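# Carry tube rack through self-closing doors onto the desk

## Task

Take the tube rack off the counter, carry it through the doors that swing shut on their own, and set it on the desk. It is done only if the rack stands upright, every tube sits fully seated in a hole, and both doors are closed at the end. The rack and tubes must never touch the floor, or the task fails. One robot or both may do the work. Finish by releasing the rack and backing the robots away. A robot that topples or is left leaning fails the task.

## Robot and tools

ROBOTS. Two identical Hello Robot Stretch 4 units, r1 and r2. Each has an omni-wheel base, a lift that rides up a mast, a telescoping arm reaching forward, a wrist with yaw, pitch and roll joints, and a two-finger gripper. Each stands about 1.6 m tall, and its base rim lies within 0.23 m of the base origin. Cameras per robot: rN_head_camera, rN_head_left_camera, rN_head_right_camera, rN_wrist_camera (N is 1 or 2).

FRAMES. Every robot reports in its own frames. Base frame: origin on the floor under the base centre, x forward, y left, z up. hand_pose is a point between the open fingertips, given in this frame; the printed value may be somewhat wrong. The odometry frame is where the base frame was when the scene began. base_odometry comes from wheel turns only, so slipping looks like travel. Its heading runs -3.142 to 3.142, positive to the left. To see where one robot is relative to the other, use images, lidar_m and wrist_depth_mm.

execute_actions. Argument "actions": a list holding one action or none. An empty list moves nothing and just returns state and images. The action is an object keyed by "r1" and/or "r2". Under each robot:
- "base": exactly one command, an offset measured from the base position in the most recent state report. {"translate_m": d}: straight drive in metres, forward positive, -2 to 2. {"strafe_m": d}: sideways in metres, left positive, -2 to 2. {"rotate_rad": d}: turn in place in radians, counter-clockwise (left) positive, -3.2 to 3.2.
- "joints": absolute targets by name. lift_m 0 to 1.2 m; arm_m 0 to 0.55 m; wrist_yaw_rad -1.134 to 4.276 (0 points forward, positive turns left, 3.14 is folded back, above 3.4 the arm may block it); wrist_pitch_rad -1.117 to 4.259 (0 level, 1.57 pointing down); wrist_roll_rad -1.117 to 4.259 (0 keeps the fingers at equal height, positive is clockwise seen from behind); gripper_m -0.038 to 0.141, the fingertip gap in metres (below 0 the tips squeeze each other). Counted as reached within ±0.004 for lift, arm and gripper, ±0.02 for yaw and roll, ±0.05 for pitch.
- "pace": "slow", "default", "fast" or "max" (default if omitted). Base tops out at 0.1, 0.3, 0.4, 0.6 m/s and 1, 2, 3, 4 rad/s respectively; when the lift is above 0.2 at the start of a base move, these drop, reaching 0.3 m/s and 1 rad/s at lift 1.2.
- "contact_limits": {"arm_m": x}, x from 0 (gentlest) to 0.75 (firmest), 0.5 if omitted; how much push ends the arm motion.
- "end_of_arm": "enable_torque", sent on its own, re-powers any wrist or gripper motor that cut out.
Argument "cameras": list of camera names or "all"; omitted, null or ["all"] gives every camera, [] gives none. All motions in one action begin together; an action runs 15 s at most. A joint target outside its range is clipped and reported; any other bad value or unknown key rejects the whole call. Parts you leave out may still be driving toward earlier targets. If a result reports a stop, the remaining execute_actions, wait and finished_scene calls in that same reply are skipped.

wait: {"seconds": 0 to 10}; commands nothing, then returns state and images. zoom_image: {"camera": name, "region": [x0, y0, x1, y1]} in pixels of that camera's latest full image, origin at top left, at most 504 by 504. read_manual: only licence texts. finished_scene: {"scene": number}; ends the scene permanently and reports success.

RESULTS. "pictures" lists the camera order of the images. base_status and joint_status: "done" (for the base, the wheels turned the commanded amount, slip or not), "off_target" (stopped short, may still push), "contact_stop_at_<key>" (blocked; that part goes slack, a slack lift may sag under load, slack wheels may roll), "limit_stop_at_<name>", "time_out", "torque_fault" (wrist or gripper motor limp until enable_torque). on_its_own covers what was not commanded; its "held at" is a held target, not a position. lidar_m: 12 distances in metres, 30-degree sectors, first straight ahead, going counter-clockwise (4th left, 7th behind, 10th right); "-" is nothing seen or closer than 0.25 m. It sees from about 0.15 m up to robot height, includes the other robot, and may miss glass, clear plastic and thin legs. wrist_depth_mm: 7x7 grid from the top left, 100 to 2000 mm, "-" unknown. base_tilt in degrees, forward and right positive, with a fixed bias up to about 1.5. If turned_by_wheels and turned_by_imu differ by over about 0.1 rad, the base hit something or slipped and the heading is off by roughly that gap. motor_effort: percent of maximum, positive toward larger joint values, peak in brackets (noisy); for wheel_0, wheel_1, wheel_2 positive turns the base right.

GRIPPING. Command a gap smaller than the object; squeezing tighter pulls it toward the wrist by up to a third of the shortfall, opening pushes it back out. Neither gripper_m nor "done" proves a grasp; a firm hold shows as a change in gripper effort. Tips jammed on a surface below: raise the lift.

AVOID. Robots pressing on each other fails the task; once bases touch, any further drive is a hard press. When both carry one load, travel can differ by up to about 3 cm per metre, which strains the hands and can tip a robot. Driving or turning with over 1 kg held and arm_m above 0.2 risks tipping, worse at fast paces; steady high or hard pushes also risk it. Over 6 degrees of lean gives "limit_stop_at_tilt" and slackens lift, arm and wheels. A wrist straining at full force, or holding over about 2 kg while level, faults. Self-collision stops are likely with pitch below -0.2 combined with roll below -0.4 or above 4. To unfold at the start, send lift_m 0.4 with wrist_yaw_rad 0. Loose objects may get brief random shoves. While you compose a reply the robots keep their last command.

Each tool is called after "Emit:" as name(argument=value, ...), one argument or row to a line, values as JSON.

## Session

Emit:
execute_actions(
  actions=[],
)

Scene clock: 0.00 s.
r1.base_odometry: x=+0.000 y=+0.000 heading=+0.000 (m, m, rad; r1's odometry frame)
r1.turned_by_wheels: +0.000 (rad since the last result)
r1.turned_by_imu: +0.000 (rad since the last result)
r1.base_tilt: forward=+0.1 right=+0.2 (deg)
r1.lidar_m: 2.43 3.40 2.04 1.10 0.83 0.82 0.87 0.79 0.75 0.82 1.14 2.29
r1.base_status: not commanded
r1.joint_positions: lift_m=+0.194 arm_m=-0.003 wrist_yaw_rad=+3.055 wrist_pitch_rad=+0.006 wrist_roll_rad=+0.000 gripper_m=+0.057
r1.joint_status: not commanded
r1.motor_effort: lift_m=+20 arm_m=+0 wrist_yaw_rad=+1 wrist_pitch_rad=-6 wrist_roll_rad=+1 gripper_m=-3 wheel_0=+0 wheel_1=-1 wheel_2=+0 (%)
r1.hand_pose: x=-0.1115 y=+0.1121 z=+0.3708 quat_wxyz=(+0.043, -0.003, +0.000, +0.999) (m; r1's base frame)
r1.wrist_depth_mm: 135 137 1138 976 878 778 741 / - 138 1118 991 878 778 723 / 108 137 1060 976 891 788 732 / 120 140 1060 960 866 788 723 / 820 1060 1138 960 878 798 732 / 866 1060 208 991 193 788 723 / 854 917 991 143 866 759 732
r2.base_odometry: x=+0.000 y=+0.000 heading=+0.000 (m, m, rad; r2's odometry frame)
r2.turned_by_wheels: +0.000 (rad since the last result)
r2.turned_by_imu: +0.000 (rad since the last result)
r2.base_tilt: forward=-0.2 right=+0.2 (deg)
r2.lidar_m: 0.89 1.02 1.64 2.03 2.68 2.22 2.20 1.30 1.06 1.05 1.12 0.90
r2.base_status: not commanded
r2.joint_positions: lift_m=+0.199 arm_m=+0.001 wrist_yaw_rad=+3.152 wrist_pitch_rad=-0.010 wrist_roll_rad=+0.010 gripper_m=+0.057
r2.joint_status: not commanded
r2.motor_effort: lift_m=+17 arm_m=-1 wrist_yaw_rad=+1 wrist_pitch_rad=-5 wrist_roll_rad=+0 gripper_m=-3 wheel_0=+0 wheel_1=+0 wheel_2=+0 (%)
r2.hand_pose: x=-0.1174 y=+0.0843 z=+0.3805 quat_wxyz=(-0.005, +0.005, +0.005, +1.000) (m; r2's base frame)
r2.wrist_depth_mm: - 133 141 - - - - / - 110 141 - - - - / - 118 143 - - - - / 146 144 293 - - - - / 227 1661 - - - - - / 227 1160 220 1255 198 1281 1281 / 227 809 891 106 946 854 917
pictures: r1_head_camera, r1_head_left_camera, r1_head_right_camera, r1_wrist_camera, r2_head_camera, r2_head_left_camera, r2_head_right_camera, r2_wrist_camera
Images, in order (width x height): r1_head_camera 420x560, r1_head_left_camera 420x672, r1_head_right_camera 420x672, r1_wrist_camera 616x392, r2_head_camera 420x560, r2_head_left_camera 420x672, r2_head_right_camera 420x672, r2_wrist_camera 616x392.

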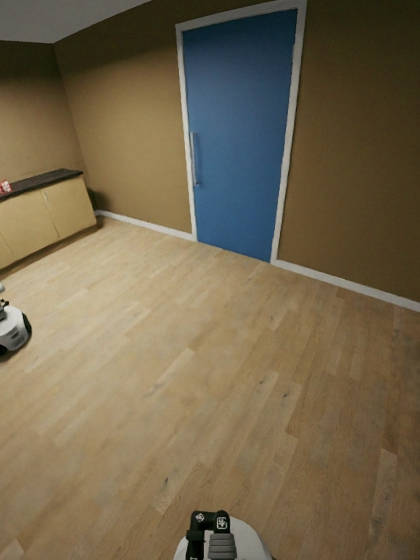

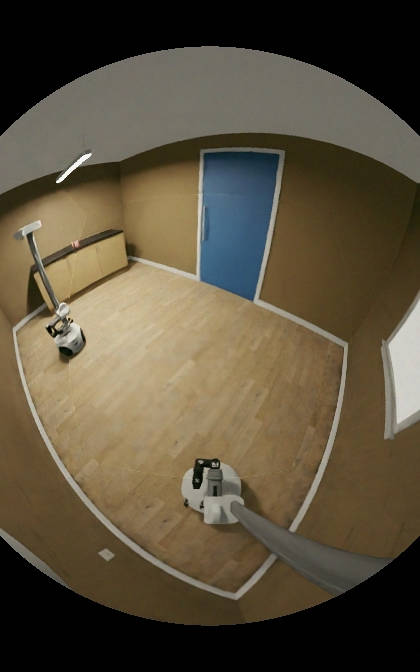

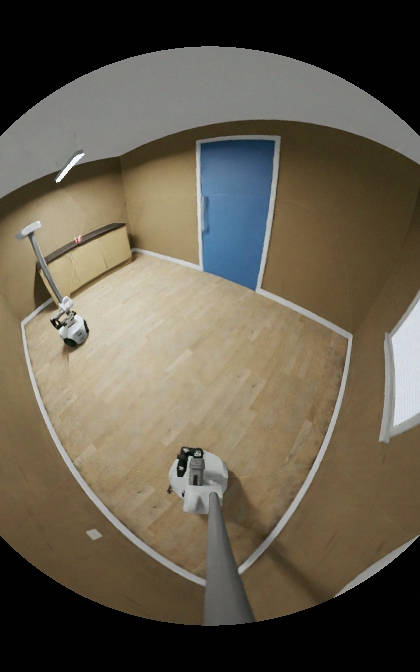

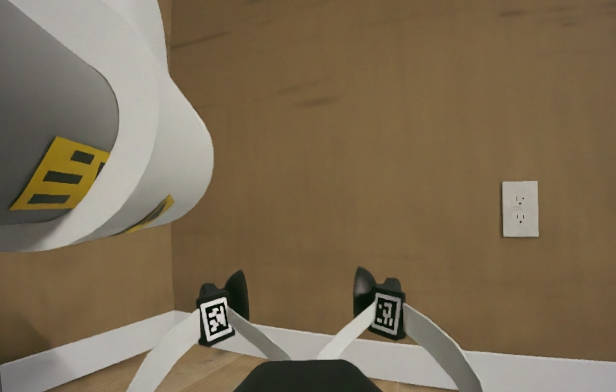

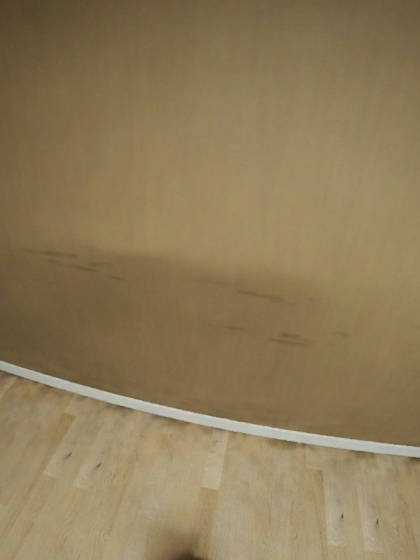

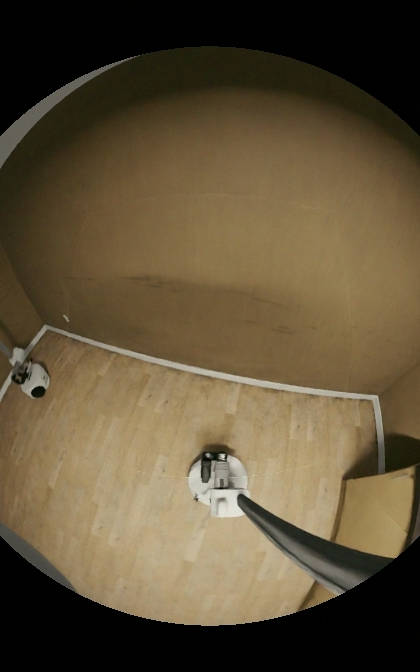

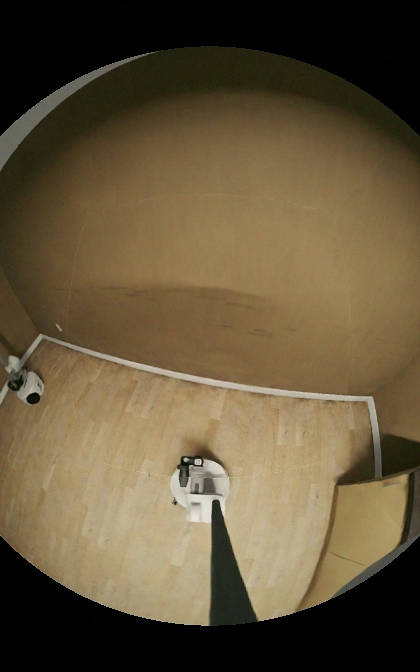

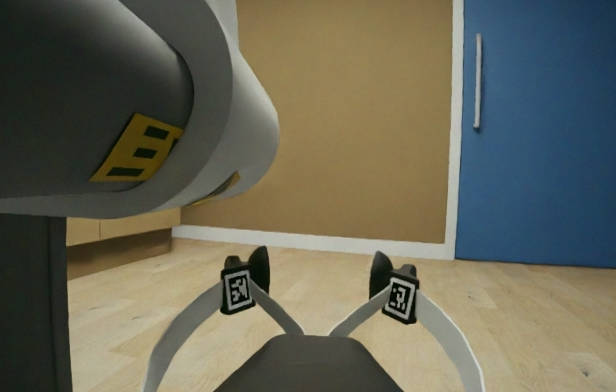

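Emit:
execute_actions(
  actions=[
    {"r2":{"base":{"rotate_rad":-1.77},"joints":{"lift_m":0.8,"wrist_yaw_rad":0}},"r1":{"base":{"rotate_rad":0.35},"joints":{"lift_m":0.75,"wrist_yaw_rad":0}}},
  ],
  cameras=["r1_head_camera","r1_head_left_camera","r2_head_camera","r2_wrist_camera","r2_head_left_camera"],
)

Scene clock: 3.83 s.
r1.base_odometry: x=+0.000 y=+0.000 heading=+0.350 (m, m, rad; r1's odometry frame)
r1.turned_by_wheels: +0.350 (rad since the last result)
r1.turned_by_imu: +0.354 (rad since the last result)
r1.base_tilt: forward=+0.1 right=+0.2 (deg)
r1.lidar_m: 2.94 2.02 1.34 0.90 0.79 0.82 0.85 0.76 0.79 0.95 2.17 2.33
r1.base_status: done
r1.joint_positions: lift_m=+0.750 arm_m=-0.003 wrist_yaw_rad=+0.000 wrist_pitch_rad=+0.006 wrist_roll_rad=+0.000 gripper_m=+0.057
r1.joint_status: all done
r1.motor_effort: lift_m=+26(27) arm_m=-1(0) wrist_yaw_rad=+0(5) wrist_pitch_rad=-7(6) wrist_roll_rad=+0(0) gripper_m=-2(1) wheel_0=+0(5) wheel_1=+1(7) wheel_2=+1(8) (%)
r1.hand_pose: x=+0.4569 y=-0.0874 z=+0.9260 quat_wxyz=(+1.000, +0.000, +0.003, +0.000) (m; r1's base frame)
r1.wrist_depth_mm: - - - - - - 1808 / - - - - - - 1808 / - - - - - - 1808 / - - - - - - 1808 / - - - - - - 1808 / - - 208 - 193 - 1808 / - - - 142 - - 1863
r2.base_odometry: x=+0.000 y=+0.000 heading=-1.770 (m, m, rad; r2's odometry frame)
r2.turned_by_wheels: -1.770 (rad since the last result)
r2.turned_by_imu: -1.784 (rad since the last result)
r2.base_tilt: forward=-0.1 right=+0.2 (deg)
r2.lidar_m: 1.05 1.32 0.95 0.90 0.94 1.31 2.07 3.16 2.31 2.20 1.49 1.08
r2.base_status: done
r2.joint_positions: lift_m=+0.800 arm_m=+0.001 wrist_yaw_rad=+0.000 wrist_pitch_rad=-0.010 wrist_roll_rad=+0.010 gripper_m=+0.057
r2.joint_status: all done
r2.motor_effort: lift_m=+22(26) arm_m=-1(1) wrist_yaw_rad=+0(6) wrist_pitch_rad=-5(5) wrist_roll_rad=+1(0) gripper_m=-4(3) wheel_0=+1(6) wheel_1=-1(7) wheel_2=-1(5) (%)
r2.hand_pose: x=+0.4605 y=-0.0873 z=+0.9807 quat_wxyz=(+1.000, +0.005, -0.005, +0.000) (m; r2's base frame)
r2.wrist_depth_mm: 1308 1464 1397 1397 1430 1397 1430 / 1336 1464 1430 1430 1430 1430 1430 / 1366 1464 1430 1430 1430 1430 1397 / 1397 1464 1464 1430 1430 1464 1430 / 1397 1464 1499 866 831 842 842 / 1397 1464 220 878 200 842 842 / 1366 1499 1464 106 854 866 842
pictures: r1_head_camera, r1_head_left_camera, r2_head_camera, r2_head_left_camera, r2_wrist_camera
Images, in order (width x height): r1_head_camera 420x560, r1_head_left_camera 420x672, r2_head_camera 420x560, r2_head_left_camera 420x672, r2_wrist_camera 616x392.

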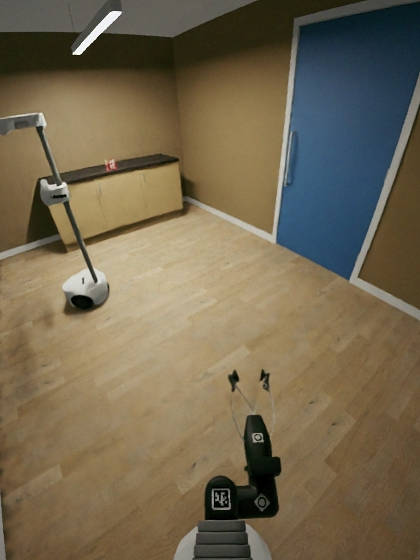

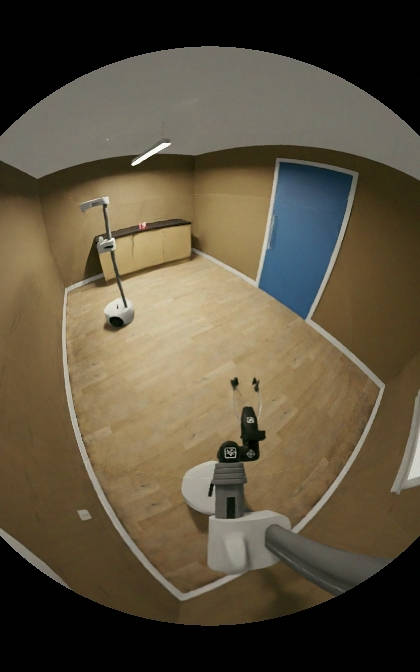

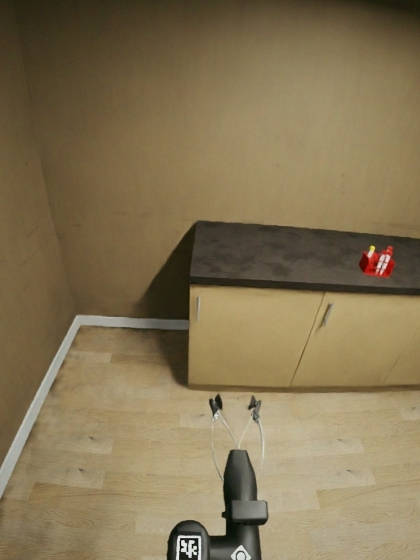

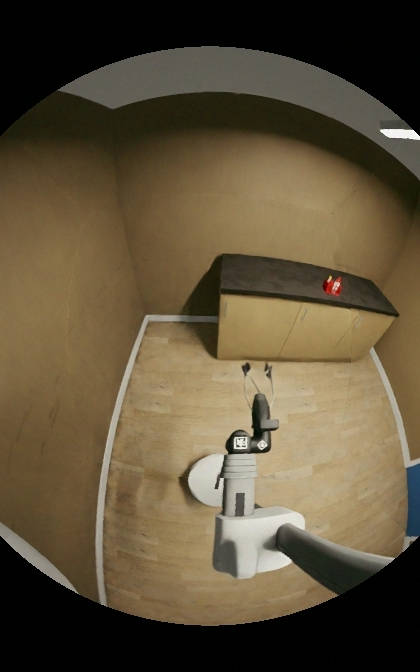

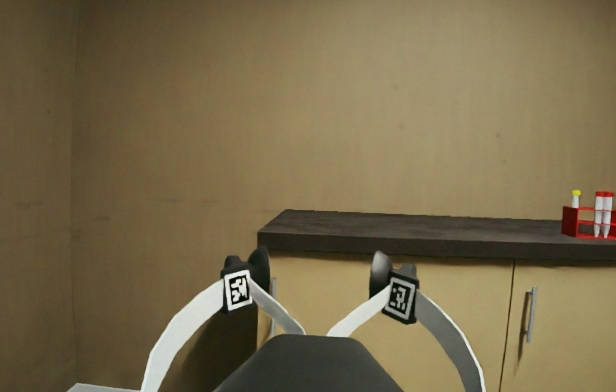

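Emit:
execute_actions(
  actions=[
    {"r2":{"base":{"strafe_m":-0.7},"joints":{"lift_m":0.85}},"r1":{"base":{"rotate_rad":-0.91}}},
  ],
  cameras=["r1_head_camera","r2_head_camera","r2_wrist_camera"],
)

Emit:
execute_actions(
  actions=[
    {"r2":{"base":{"translate_m":0.3}},"r1":{"base":{"strafe_m":1.4},"pace":"fast"}},
  ],
  cameras=["r1_head_camera","r1_wrist_camera","r2_head_camera","r2_wrist_camera"],
)

Scene clock: 8.30 s.
r1.base_odometry: x=+0.000 y=+0.000 heading=-0.560 (m, m, rad; r1's odometry frame)
r1.turned_by_wheels: -0.910 (rad since the last result)
r1.turned_by_imu: -0.923 (rad since the last result)
r1.base_tilt: forward=+0.2 right=+0.3 (deg)
r1.lidar_m: 2.29 2.40 2.18 3.03 1.15 0.83 0.82 0.88 0.82 0.77 0.81 1.11
r1.base_status: done
r1.joint_positions: lift_m=+0.750 arm_m=-0.003 wrist_yaw_rad=+0.000 wrist_pitch_rad=+0.006 wrist_roll_rad=+0.000 gripper_m=+0.057
r1.joint_status: not commanded
r1.motor_effort: lift_m=+25(26) arm_m=-1(0) wrist_yaw_rad=+1(1) wrist_pitch_rad=-7(7) wrist_roll_rad=+0(0) gripper_m=-5(5) wheel_0=+1(6) wheel_1=+1(6) wheel_2=+0(8) (%)
r1.hand_pose: x=+0.4568 y=-0.0875 z=+0.9261 quat_wxyz=(+1.000, +0.000, +0.003, +0.000) (m; r1's base frame)
r1.wrist_depth_mm: - - - - - 1397 1008 / - - - - - 1464 1008 / - - - - - 1464 1008 / - - - - - 1464 1042 / - - - - - 1499 1008 / - - 208 - 193 1499 1025 / - - - 143 - 1308 1042
r2.base_odometry: x=-0.686 y=+0.139 heading=-1.770 (m, m, rad; r2's odometry frame)
r2.turned_by_wheels: +0.000 (rad since the last result)
r2.turned_by_imu: +0.001 (rad since the last result)
r2.base_tilt: forward=-0.1 right=+0.2 (deg)
r2.lidar_m: 1.03 1.10 1.69 1.60 1.69 2.20 2.38 2.15 1.53 1.48 1.46 1.08
r2.base_status: done
r2.joint_positions: lift_m=+0.850 arm_m=+0.001 wrist_yaw_rad=+0.000 wrist_pitch_rad=-0.010 wrist_roll_rad=+0.010 gripper_m=+0.057
r2.joint_status: all done
r2.motor_effort: lift_m=+23(23) arm_m=+0(0) wrist_yaw_rad=+2(0) wrist_pitch_rad=-4(5) wrist_roll_rad=+0(0) gripper_m=-3(3) wheel_0=+0(5) wheel_1=+1(8) wheel_2=-1(4) (%)
r2.hand_pose: x=+0.4605 y=-0.0874 z=+1.0307 quat_wxyz=(+1.000, +0.005, -0.005, +0.000) (m; r2's base frame)
r2.wrist_depth_mm: 1430 1430 1430 1430 1430 1430 1397 / 1464 1430 1430 1430 1430 1397 1397 / 1464 1464 1464 1430 1430 1430 1430 / 1499 1464 1464 1430 1464 1430 1430 / 878 878 854 878 917 960 976 / 866 878 220 854 198 820 831 / 891 878 866 106 854 842 842
pictures: r1_head_camera, r2_head_camera, r2_wrist_camera
Images, in order (width x height): r1_head_camera 420x560, r2_head_camera 420x560, r2_wrist_camera 616x392.

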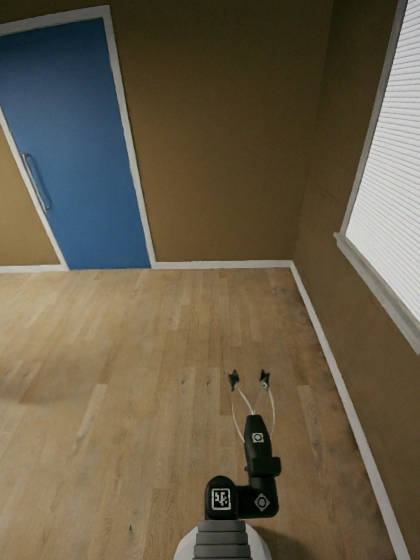

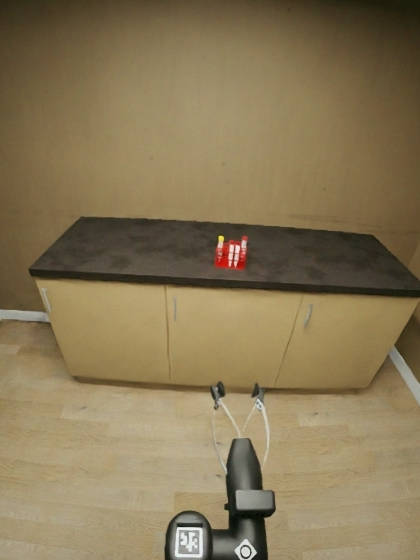

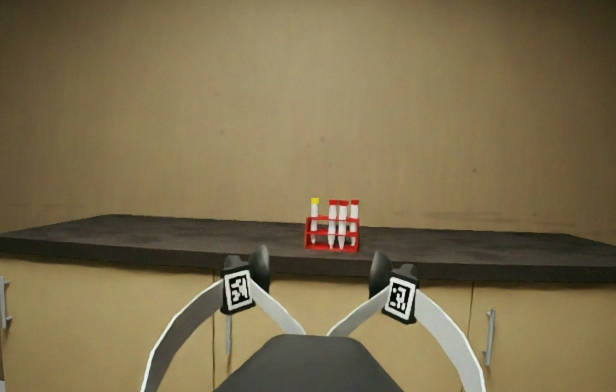

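Scene clock: 13.13 s.
r1.base_odometry: x=+0.743 y=+1.186 heading=-0.560 (m, m, rad; r1's odometry frame)
r1.turned_by_wheels: +0.000 (rad since the last result)
r1.turned_by_imu: +0.000 (rad since the last result)
r1.base_tilt: forward=+0.0 right=+0.3 (deg)
r1.lidar_m: 2.32 1.39 1.21 1.92 1.09 0.81 0.78 0.83 1.18 2.18 2.28 2.41
r1.base_status: done
r1.joint_positions: lift_m=+0.750 arm_m=-0.003 wrist_yaw_rad=+0.000 wrist_pitch_rad=+0.006 wrist_roll_rad=+0.000 gripper_m=+0.057
r1.joint_status: not commanded
r1.motor_effort: lift_m=+24(25) arm_m=+0(0) wrist_yaw_rad=+0(0) wrist_pitch_rad=-6(7) wrist_roll_rad=+1(2) gripper_m=-3(1) wheel_0=+1(11) wheel_1=-1(11) wheel_2=+0(0) (%)
r1.hand_pose: x=+0.4569 y=-0.0874 z=+0.9261 quat_wxyz=(+1.000, +0.000, +0.003, +0.000) (m; r1's base frame)
r1.wrist_depth_mm: - - - - - - - / - - - - - - - / - - - - - - - / - - - - - - - / - - - - - - - / - - 208 - 194 - - / - - - 143 - - -
r2.base_odometry: x=-0.745 y=-0.156 heading=-1.770 (m, m, rad; r2's odometry frame)
r2.turned_by_wheels: +0.000 (rad since the last result)
r2.turned_by_imu: -0.002 (rad since the last result)
r2.base_tilt: forward=-0.1 right=+0.2 (deg)
r2.lidar_m: 0.72 0.78 1.69 1.62 1.65 1.21 3.41 2.17 1.57 1.49 1.08 0.78
r2.base_status: done
r2.joint_positions: lift_m=+0.850 arm_m=+0.001 wrist_yaw_rad=+0.000 wrist_pitch_rad=-0.010 wrist_roll_rad=+0.010 gripper_m=+0.057
r2.joint_status: not commanded
r2.motor_effort: lift_m=+22(23) arm_m=+0(1) wrist_yaw_rad=+1(2) wrist_pitch_rad=-5(5) wrist_roll_rad=+0(0) gripper_m=-4(4) wheel_0=+0(0) wheel_1=+0(5) wheel_2=+0(11) (%)
r2.hand_pose: x=+0.4605 y=-0.0874 z=+1.0308 quat_wxyz=(+1.000, +0.005, -0.005, +0.000) (m; r2's base frame)
r2.wrist_depth_mm: 1160 1160 1160 1138 1138 1138 1118 / 1182 1160 1160 1138 1138 1138 1118 / 1160 1182 1160 1160 1138 1138 1138 / 1182 1182 1182 1182 1160 1160 1160 / 741 778 831 759 798 960 960 / 569 554 220 535 199 521 517 / 574 569 564 106 549 544 539
pictures: r1_head_camera, r1_wrist_camera, r2_head_camera, r2_wrist_camera
Images, in order (width x height): r1_head_camera 420x560, r1_wrist_camera 616x392, r2_head_camera 420x560, r2_wrist_camera 616x392.

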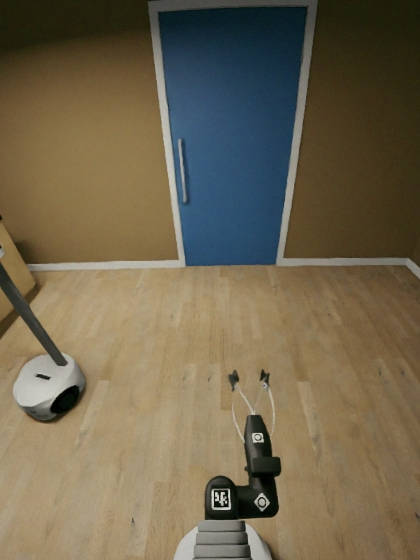

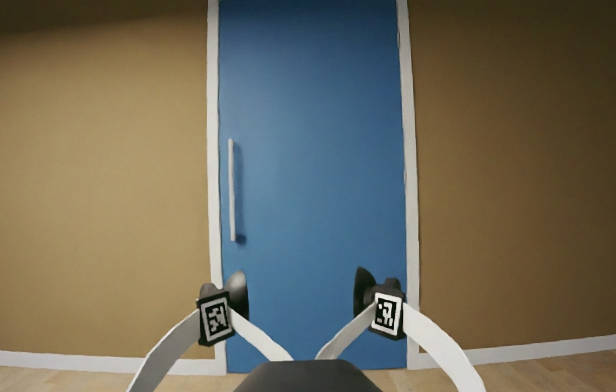

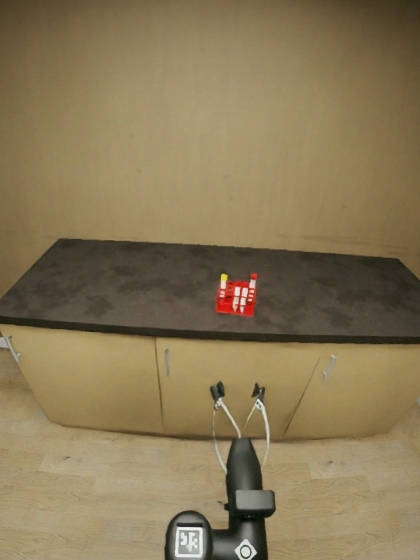

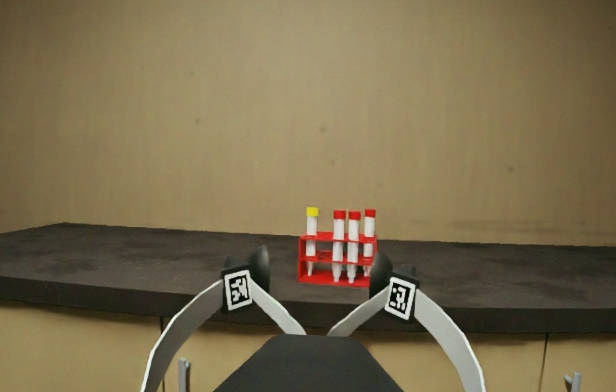

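Emit:
zoom_image(
  camera="r2_wrist_camera",
  region=[280, 190, 400, 300],
)

Emit:
zoom_image(
  camera="r2_head_camera",
  region=[200, 260, 275, 330],
)

Emit:
zoom_image(
  camera="r1_head_camera",
  region=[140, 0, 340, 280],
)

Region (280, 190, 400, 300) of r2_wrist_camera's 616x392 image, scaled by 4.200; it fills the top 462 rows of this view, and the rest is white.

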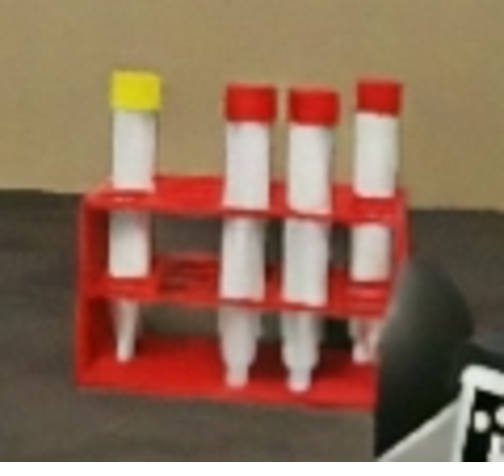

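Region (200, 260, 275, 330) of r2_head_camera's 420x560 image, scaled by 6.720, with more detail than that image has; it fills the top 470 rows of this view, and the rest is white.

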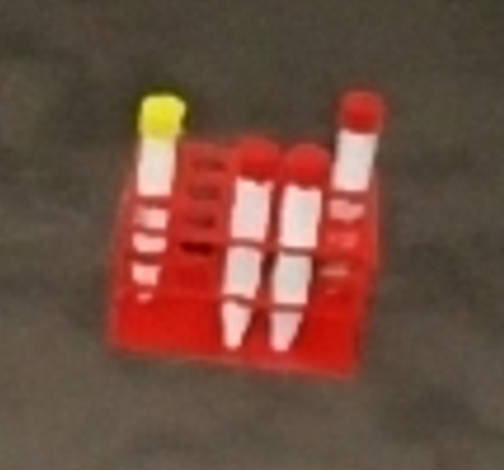

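Region (140, 0, 340, 280) of r1_head_camera's 420x560 image, scaled by 1.800, with more detail than that image has; it fills the left 360 columns of this view, and the rest is white.

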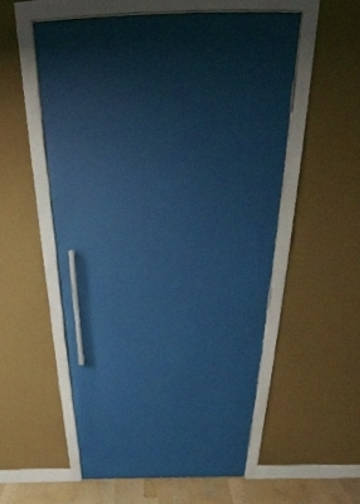

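Emit:
execute_actions(
  actions=[
    {"r2":{"base":{"strafe_m":-0.045},"joints":{"gripper_m":0.141,"lift_m":1.0,"wrist_pitch_rad":0.7,"arm_m":0.3}},"r1":{"base":{"translate_m":1.55},"pace":"fast"}},
  ],
  cameras=["r1_head_camera","r1_wrist_camera","r2_head_camera","r2_wrist_camera"],
)

Scene clock: 21.43 s.
r1.base_odometry: x=+2.057 y=+0.364 heading=-0.560 (m, m, rad; r1's odometry frame)
r1.turned_by_wheels: +0.000 (rad since the last result)
r1.turned_by_imu: -0.008 (rad since the last result)
r1.base_tilt: forward=+0.2 right=+0.0 (deg)
r1.lidar_m: 0.76 0.74 1.14 1.85 1.10 2.44 2.34 2.47 2.25 2.18 1.13 0.81
r1.base_status: done
r1.joint_positions: lift_m=+0.750 arm_m=-0.003 wrist_yaw_rad=+0.000 wrist_pitch_rad=+0.006 wrist_roll_rad=+0.000 gripper_m=+0.057
r1.joint_status: not commanded
r1.motor_effort: lift_m=+24(24) arm_m=+0(0) wrist_yaw_rad=+0(1) wrist_pitch_rad=-6(6) wrist_roll_rad=+0(0) gripper_m=-2(2) wheel_0=-1(6) wheel_1=+0(5) wheel_2=+1(10) (%)
r1.hand_pose: x=+0.4569 y=-0.0874 z=+0.9261 quat_wxyz=(+1.000, +0.000, +0.003, +0.000) (m; r1's base frame)
r1.wrist_depth_mm: 559 554 559 559 559 559 564 / 559 554 564 564 559 564 559 / 559 554 559 559 559 559 564 / 554 559 559 559 559 559 559 / 554 554 554 559 554 564 559 / 559 549 208 554 194 559 559 / 554 559 554 143 559 554 554
r2.base_odometry: x=-0.790 y=-0.147 heading=-1.770 (m, m, rad; r2's odometry frame)
r2.turned_by_wheels: +0.000 (rad since the last result)
r2.turned_by_imu: -0.001 (rad since the last result)
r2.base_tilt: forward=-0.1 right=+0.1 (deg)
r2.lidar_m: 0.73 0.76 1.10 1.67 1.72 2.37 3.40 1.11 1.53 1.46 1.06 0.76
r2.base_status: done
r2.joint_positions: lift_m=+1.000 arm_m=+0.299 wrist_yaw_rad=+0.000 wrist_pitch_rad=+0.701 wrist_roll_rad=+0.010 gripper_m=+0.141
r2.joint_status: all done
r2.motor_effort: lift_m=+23(23) arm_m=+4(5) wrist_yaw_rad=+1(1) wrist_pitch_rad=-3(3) wrist_roll_rad=+0(0) gripper_m=+0(1) wheel_0=-1(10) wheel_1=-1(8) wheel_2=-1(1) (%)
r2.hand_pose: x=+0.6905 y=-0.0874 z=+0.9916 quat_wxyz=(+0.939, +0.005, +0.344, -0.002) (m; r2's base frame)
r2.wrist_depth_mm: 741 741 723 723 732 759 788 / 585 574 569 362 549 574 585 / 466 462 462 373 445 466 466 / 389 389 392 392 389 392 392 / 357 351 347 349 343 338 338 / 488 445 449 407 397 347 415 / 609 580 549 106 508 504 496
pictures: r1_head_camera, r1_wrist_camera, r2_head_camera, r2_wrist_camera
Images, in order (width x height): r1_head_camera 420x560, r1_wrist_camera 616x392, r2_head_camera 420x560, r2_wrist_camera 616x392.

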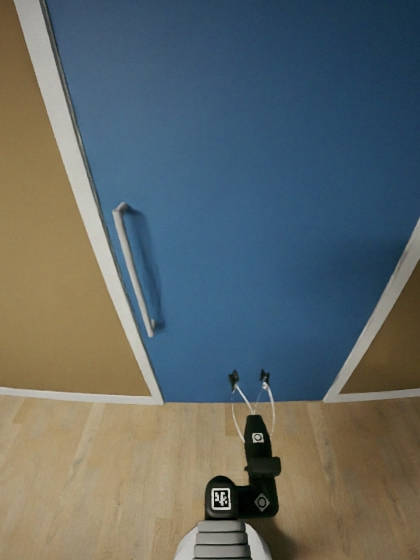

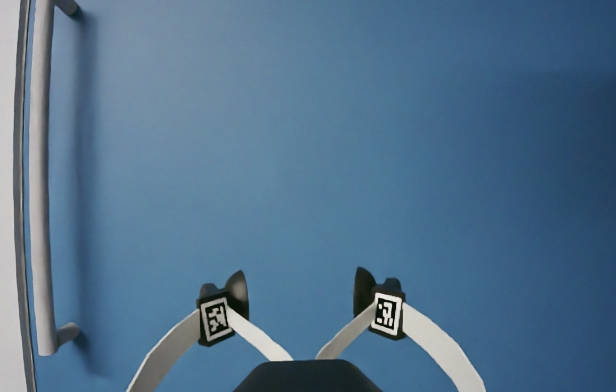

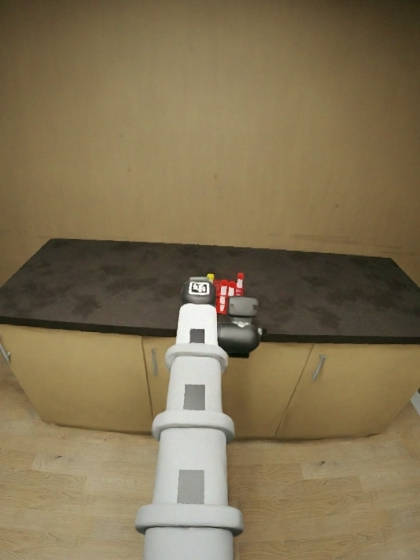

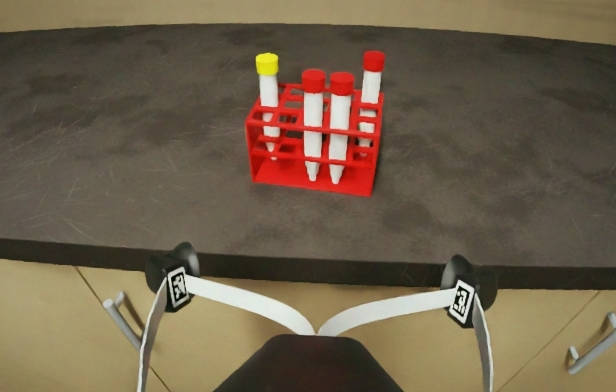

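Emit:
zoom_image(
  camera="r2_wrist_camera",
  region=[230, 40, 410, 210],
)

Region (230, 40, 410, 210) of r2_wrist_camera's 616x392 image, scaled by 2.800.

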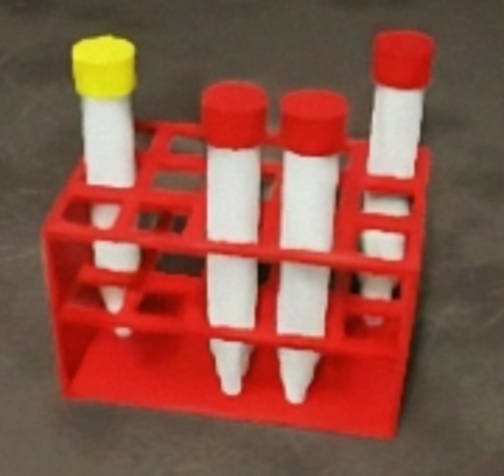

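Emit:
execute_actions(
  actions=[
    {"r2":{"base":{"strafe_m":0.045},"joints":{"lift_m":0.81,"wrist_pitch_rad":0.0,"wrist_yaw_rad":-0.14,"arm_m":0.2}},"r1":{"base":{"strafe_m":0.375},"joints":{"gripper_m":0.09}}},
  ],
  cameras=["r1_head_camera","r1_wrist_camera","r2_head_camera","r2_wrist_camera"],
)

Scene clock: 26.60 s.
r1.base_odometry: x=+2.256 y=+0.682 heading=-0.560 (m, m, rad; r1's odometry frame)
r1.turned_by_wheels: +0.000 (rad since the last result)
r1.turned_by_imu: -0.001 (rad since the last result)
r1.base_tilt: forward=+0.1 right=+0.1 (deg)
r1.lidar_m: 0.72 0.84 1.14 1.46 0.82 0.83 2.34 2.44 2.68 2.54 1.12 0.81
r1.base_status: done
r1.joint_positions: lift_m=+0.750 arm_m=-0.003 wrist_yaw_rad=+0.000 wrist_pitch_rad=+0.006 wrist_roll_rad=+0.000 gripper_m=+0.090
r1.joint_status: all done
r1.motor_effort: lift_m=+24(25) arm_m=+0(0) wrist_yaw_rad=+0(0) wrist_pitch_rad=-6(7) wrist_roll_rad=+0(0) gripper_m=-1(0) wheel_0=+0(7) wheel_1=+0(11) wheel_2=+0(1) (%)
r1.hand_pose: x=+0.4569 y=-0.0874 z=+0.9261 quat_wxyz=(+1.000, +0.000, +0.003, +0.000) (m; r1's base frame)
r1.wrist_depth_mm: 564 564 564 564 564 564 574 / 564 559 564 559 569 569 569 / 559 564 559 564 569 569 569 / 564 564 564 564 564 564 564 / 569 559 559 564 564 559 569 / 554 564 213 559 198 569 569 / 559 564 554 143 569 564 569
r2.base_odometry: x=-0.745 y=-0.156 heading=-1.770 (m, m, rad; r2's odometry frame)
r2.turned_by_wheels: +0.000 (rad since the last result)
r2.turned_by_imu: -0.001 (rad since the last result)
r2.base_tilt: forward=-0.1 right=+0.2 (deg)
r2.lidar_m: 0.73 0.78 1.68 1.61 1.69 2.32 3.41 0.81 0.83 1.51 1.06 0.78
r2.base_status: done
r2.joint_positions: lift_m=+0.810 arm_m=+0.201 wrist_yaw_rad=-0.140 wrist_pitch_rad=+0.003 wrist_roll_rad=+0.010 gripper_m=+0.141
r2.joint_status: all done
r2.motor_effort: lift_m=+13(21) arm_m=-4(5) wrist_yaw_rad=+0(4) wrist_pitch_rad=-6(11) wrist_roll_rad=+0(1) gripper_m=+0(0) wheel_0=-1(11) wheel_1=-1(7) wheel_2=+0(7) (%)
r2.hand_pose: x=+0.6451 y=-0.1268 z=+0.9878 quat_wxyz=(+0.998, +0.005, +0.001, -0.070) (m; r2's base frame)
r2.wrist_depth_mm: 891 917 946 960 991 1025 1042 / 878 931 946 991 991 1025 1060 / 904 917 960 991 1008 1042 1078 / 904 946 960 488 1025 1060 1098 / 539 569 477 492 661 676 691 / 330 334 340 373 357 218 382 / 349 353 345 106 364 389 402
pictures: r1_head_camera, r1_wrist_camera, r2_head_camera, r2_wrist_camera
Images, in order (width x height): r1_head_camera 420x560, r1_wrist_camera 616x392, r2_head_camera 420x560, r2_wrist_camera 616x392.

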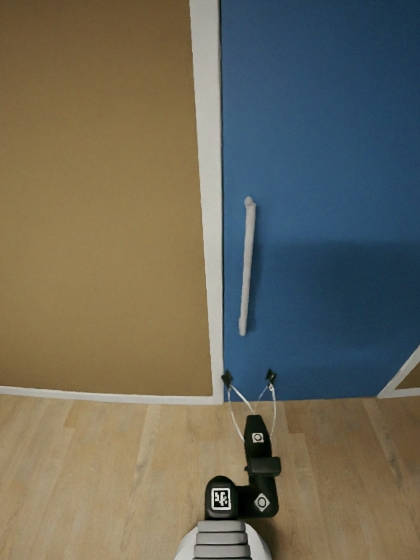

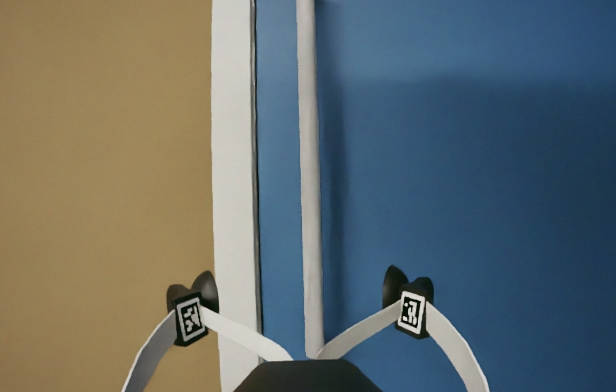

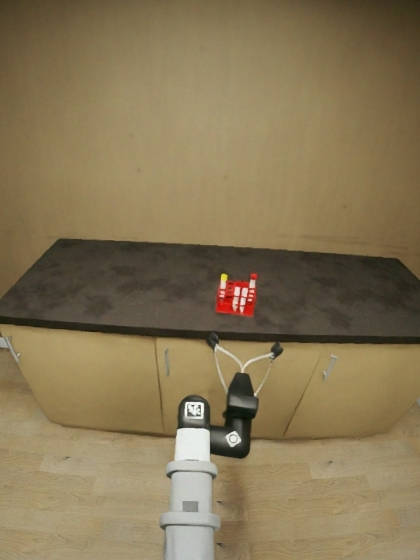

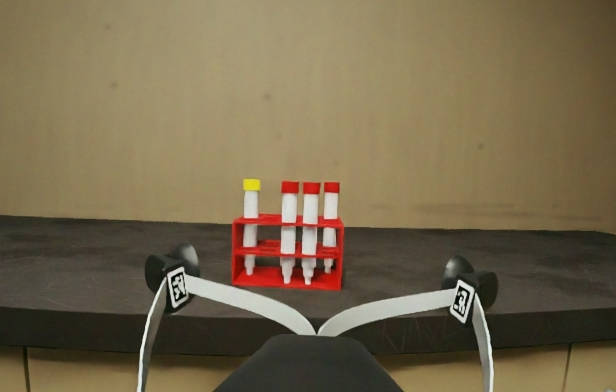

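Emit:
execute_actions(
  actions=[
    {"r2":{"joints":{"lift_m":0.80,"arm_m":0.35}},"r1":{"base":{"translate_m":-0.23},"joints":{"arm_m":0.5}}},
  ],
  cameras=["r1_head_camera","r1_wrist_camera","r2_head_camera","r2_wrist_camera"],
)

Scene clock: 29.67 s.
r1.base_odometry: x=+2.061 y=+0.804 heading=-0.560 (m, m, rad; r1's odometry frame)
r1.turned_by_wheels: +0.000 (rad since the last result)
r1.turned_by_imu: +0.000 (rad since the last result)
r1.base_tilt: forward=+0.0 right=+0.1 (deg)
r1.lidar_m: 0.96 1.07 1.50 1.36 0.63 0.91 2.10 2.20 2.65 2.52 1.46 1.06
r1.base_status: done
r1.joint_positions: lift_m=+0.750 arm_m=+0.499 wrist_yaw_rad=+0.000 wrist_pitch_rad=+0.006 wrist_roll_rad=+0.000 gripper_m=+0.090
r1.joint_status: all done
r1.motor_effort: lift_m=+25(25) arm_m=+7(8) wrist_yaw_rad=+0(0) wrist_pitch_rad=-7(7) wrist_roll_rad=+0(1) gripper_m=-1(3) wheel_0=+0(6) wheel_1=+0(6) wheel_2=+0(8) (%)
r1.hand_pose: x=+0.9582 y=-0.0874 z=+0.9261 quat_wxyz=(+1.000, +0.000, +0.003, +0.000) (m; r1's base frame)
r1.wrist_depth_mm: 293 293 297 296 296 296 297 / 293 293 296 294 296 296 297 / 293 293 296 228 294 297 296 / 293 293 294 227 296 296 294 / 291 291 293 230 294 296 297 / 291 291 213 294 198 294 296 / 290 291 279 143 294 294 296
r2.base_odometry: x=-0.745 y=-0.156 heading=-1.770 (m, m, rad; r2's odometry frame)
r2.turned_by_wheels: +0.000 (rad since the last result)
r2.turned_by_imu: +0.000 (rad since the last result)
r2.base_tilt: forward=-0.1 right=+0.2 (deg)
r2.lidar_m: 0.74 0.77 1.67 1.62 1.68 2.30 3.40 0.67 0.76 1.50 1.05 0.78
r2.base_status: not commanded
r2.joint_positions: lift_m=+0.800 arm_m=+0.349 wrist_yaw_rad=-0.140 wrist_pitch_rad=+0.002 wrist_roll_rad=+0.010 gripper_m=+0.141
r2.joint_status: all done
r2.motor_effort: lift_m=+13(12) arm_m=+4(4) wrist_yaw_rad=+1(2) wrist_pitch_rad=-5(7) wrist_roll_rad=+1(0) gripper_m=-2(0) wheel_0=+0(1) wheel_1=-1(1) wheel_2=+0(1) (%)
r2.hand_pose: x=+0.7936 y=-0.1268 z=+0.9779 quat_wxyz=(+0.998, +0.005, +0.001, -0.070) (m; r2's base frame)
r2.wrist_depth_mm: 750 768 798 809 842 878 891 / 759 788 809 831 854 891 904 / 768 788 809 831 866 891 904 / 788 798 820 820 878 891 917 / 496 525 320 300 473 627 640 / 303 296 290 289 300 218 353 / 229 228 247 106 259 243 257
pictures: r1_head_camera, r1_wrist_camera, r2_head_camera, r2_wrist_camera
Images, in order (width x height): r1_head_camera 420x560, r1_wrist_camera 616x392, r2_head_camera 420x560, r2_wrist_camera 616x392.

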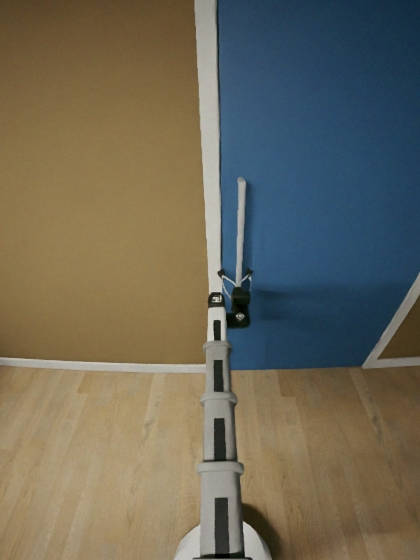

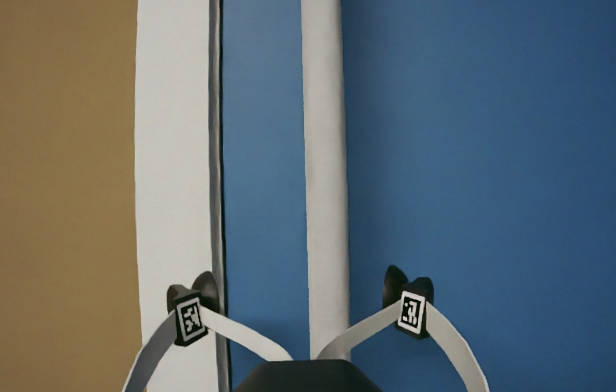

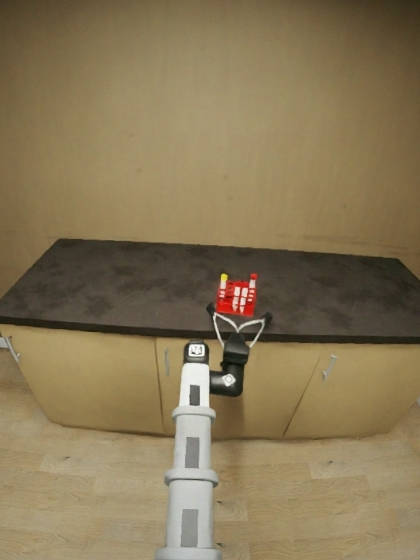

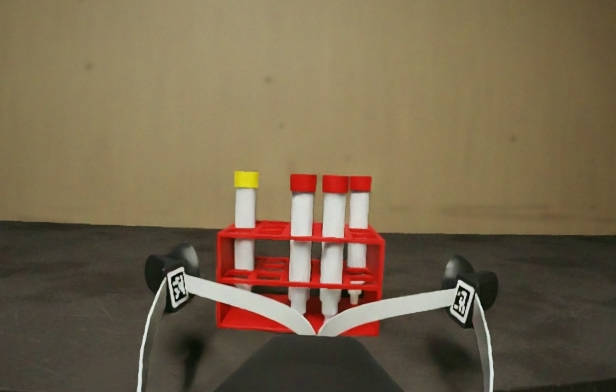

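Emit:
execute_actions(
  actions=[
    {"r2":{"joints":{"arm_m":0.43},"pace":"slow"},"r1":{"base":{"strafe_m":-0.015},"joints":{"arm_m":0.52}}},
  ],
  cameras=["r1_wrist_camera","r2_head_camera","r2_wrist_camera"],
)

Scene clock: 32.20 s.
r1.base_odometry: x=+2.053 y=+0.791 heading=-0.560 (m, m, rad; r1's odometry frame)
r1.turned_by_wheels: +0.000 (rad since the last result)
r1.turned_by_imu: -0.001 (rad since the last result)
r1.base_tilt: forward=+0.1 right=+0.2 (deg)
r1.lidar_m: 0.95 1.04 1.51 1.41 0.68 2.21 2.10 2.20 2.62 2.53 1.42 1.05
r1.base_status: done
r1.joint_positions: lift_m=+0.750 arm_m=+0.519 wrist_yaw_rad=+0.000 wrist_pitch_rad=+0.006 wrist_roll_rad=+0.000 gripper_m=+0.090
r1.joint_status: all done
r1.motor_effort: lift_m=+25(25) arm_m=+7(8) wrist_yaw_rad=+0(0) wrist_pitch_rad=-7(6) wrist_roll_rad=+2(0) gripper_m=-4(1) wheel_0=+0(8) wheel_1=+0(8) wheel_2=+0(1) (%)
r1.hand_pose: x=+0.9781 y=-0.0874 z=+0.9261 quat_wxyz=(+1.000, +0.000, +0.003, +0.000) (m; r1's base frame)
r1.wrist_depth_mm: 274 260 274 276 276 276 277 / 274 260 276 208 273 276 277 / 272 260 274 204 274 276 276 / 272 260 273 204 274 274 274 / 272 260 274 206 274 277 276 / 272 258 213 208 198 274 276 / 272 259 273 143 273 276 273
r2.base_odometry: x=-0.745 y=-0.156 heading=-1.770 (m, m, rad; r2's odometry frame)
r2.turned_by_wheels: +0.000 (rad since the last result)
r2.turned_by_imu: +0.000 (rad since the last result)
r2.base_tilt: forward=-0.1 right=+0.2 (deg)
r2.lidar_m: 0.74 0.78 1.70 1.60 1.69 2.32 3.39 0.69 0.83 1.51 1.06 0.77
r2.base_status: not commanded
r2.joint_positions: lift_m=+0.800 arm_m=+0.429 wrist_yaw_rad=-0.140 wrist_pitch_rad=+0.002 wrist_roll_rad=+0.010 gripper_m=+0.141
r2.joint_status: all done
r2.motor_effort: lift_m=+13(13) arm_m=+5(5) wrist_yaw_rad=-1(0) wrist_pitch_rad=-7(6) wrist_roll_rad=+1(0) gripper_m=+1(2) wheel_0=-1(1) wheel_1=-1(1) wheel_2=+0(0) (%)
r2.hand_pose: x=+0.8736 y=-0.1268 z=+0.9779 quat_wxyz=(+0.998, +0.005, +0.001, -0.070) (m; r2's base frame)
r2.wrist_depth_mm: 691 699 723 741 768 788 809 / 691 715 732 750 778 798 820 / 699 723 741 759 788 809 820 / 699 723 741 759 778 809 831 / 496 525 240 215 263 621 634 / 303 296 215 215 206 218 351 / 229 227 233 106 238 244 257
pictures: r1_wrist_camera, r2_head_camera, r2_wrist_camera
Images, in order (width x height): r1_wrist_camera 616x392, r2_head_camera 420x560, r2_wrist_camera 616x392.

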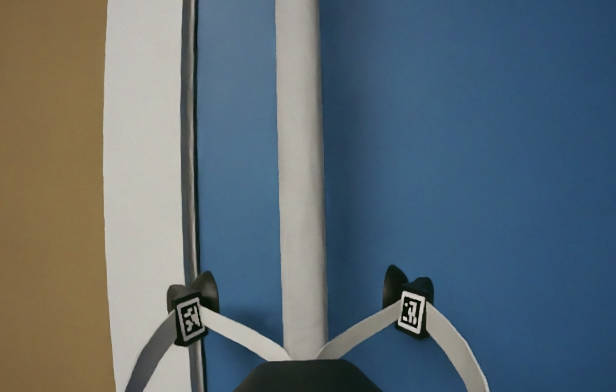

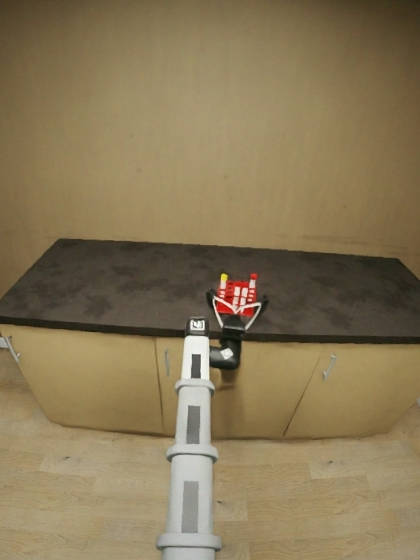

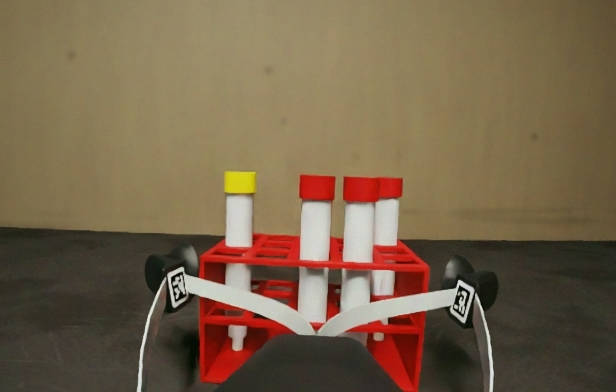

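Emit:
execute_actions(
  actions=[
    {"r2":{"joints":{"arm_m":0.452},"pace":"slow"},"r1":{"joints":{"gripper_m":-0.038}}},
  ],
  cameras=["r1_wrist_camera","r2_wrist_camera"],
)

Scene clock: 34.50 s.
r1.base_odometry: x=+2.053 y=+0.791 heading=-0.560 (m, m, rad; r1's odometry frame)
r1.turned_by_wheels: +0.000 (rad since the last result)
r1.turned_by_imu: -0.001 (rad since the last result)
r1.base_tilt: forward=+0.0 right=+0.3 (deg)
r1.lidar_m: 0.94 1.04 1.48 1.44 0.69 2.20 2.12 2.21 2.64 2.52 1.43 1.04
r1.base_status: not commanded
r1.joint_positions: lift_m=+0.750 arm_m=+0.519 wrist_yaw_rad=-0.001 wrist_pitch_rad=+0.006 wrist_roll_rad=+0.000 gripper_m=-0.037
r1.joint_status: all done
r1.motor_effort: lift_m=+24(24) arm_m=+4(7) wrist_yaw_rad=+4(8) wrist_pitch_rad=-6(7) wrist_roll_rad=+0(0) gripper_m=-21(22) wheel_0=-1(1) wheel_1=-1(1) wheel_2=+0(1) (%)
r1.hand_pose: x=+0.9785 y=-0.0878 z=+0.9261 quat_wxyz=(+1.000, +0.000, +0.003, -0.001) (m; r1's base frame)
r1.wrist_depth_mm: 272 260 260 228 264 265 - / 271 259 260 193 264 264 264 / 270 259 259 192 263 264 265 / 271 259 259 190 264 263 265 / 271 259 259 190 262 263 265 / 271 257 198 189 181 263 264 / 270 153 258 186 260 262 -
r2.base_odometry: x=-0.745 y=-0.156 heading=-1.770 (m, m, rad; r2's odometry frame)
r2.turned_by_wheels: +0.000 (rad since the last result)
r2.turned_by_imu: +0.000 (rad since the last result)
r2.base_tilt: forward=-0.1 right=+0.2 (deg)
r2.lidar_m: 0.74 0.79 1.68 1.62 1.69 2.31 3.40 0.70 0.82 1.49 1.07 0.79
r2.base_status: not commanded
r2.joint_positions: lift_m=+0.800 arm_m=+0.451 wrist_yaw_rad=-0.140 wrist_pitch_rad=+0.002 wrist_roll_rad=+0.010 gripper_m=+0.141
r2.joint_status: all done
r2.motor_effort: lift_m=+13(13) arm_m=+4(4) wrist_yaw_rad=+2(2) wrist_pitch_rad=-5(5) wrist_roll_rad=+0(0) gripper_m=-1(0) wheel_0=-1(1) wheel_1=-1(1) wheel_2=-1(0) (%)
r2.hand_pose: x=+0.8956 y=-0.1268 z=+0.9779 quat_wxyz=(+0.998, +0.005, +0.001, -0.070) (m; r2's base frame)
r2.wrist_depth_mm: 661 683 699 723 750 768 778 / 676 691 707 732 750 778 798 / 683 699 715 750 759 788 798 / 691 715 715 741 258 788 809 / 500 521 230 208 216 627 640 / 304 294 208 203 201 218 355 / 229 228 232 106 224 243 257
pictures: r1_wrist_camera, r2_wrist_camera
Images, in order (width x height): r1_wrist_camera 616x392, r2_wrist_camera 616x392.

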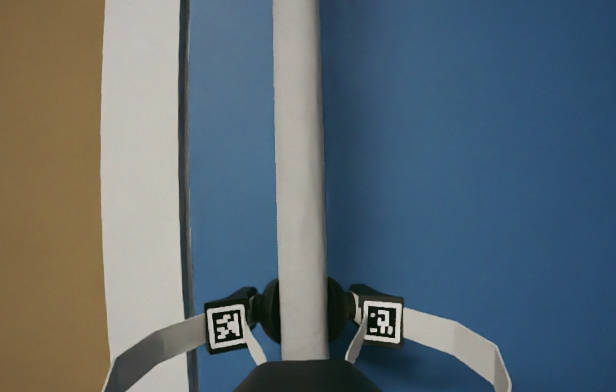

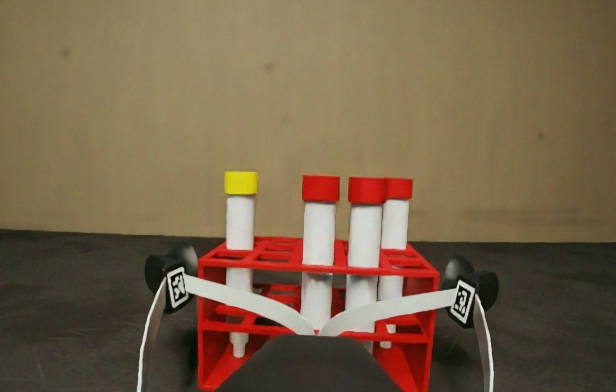

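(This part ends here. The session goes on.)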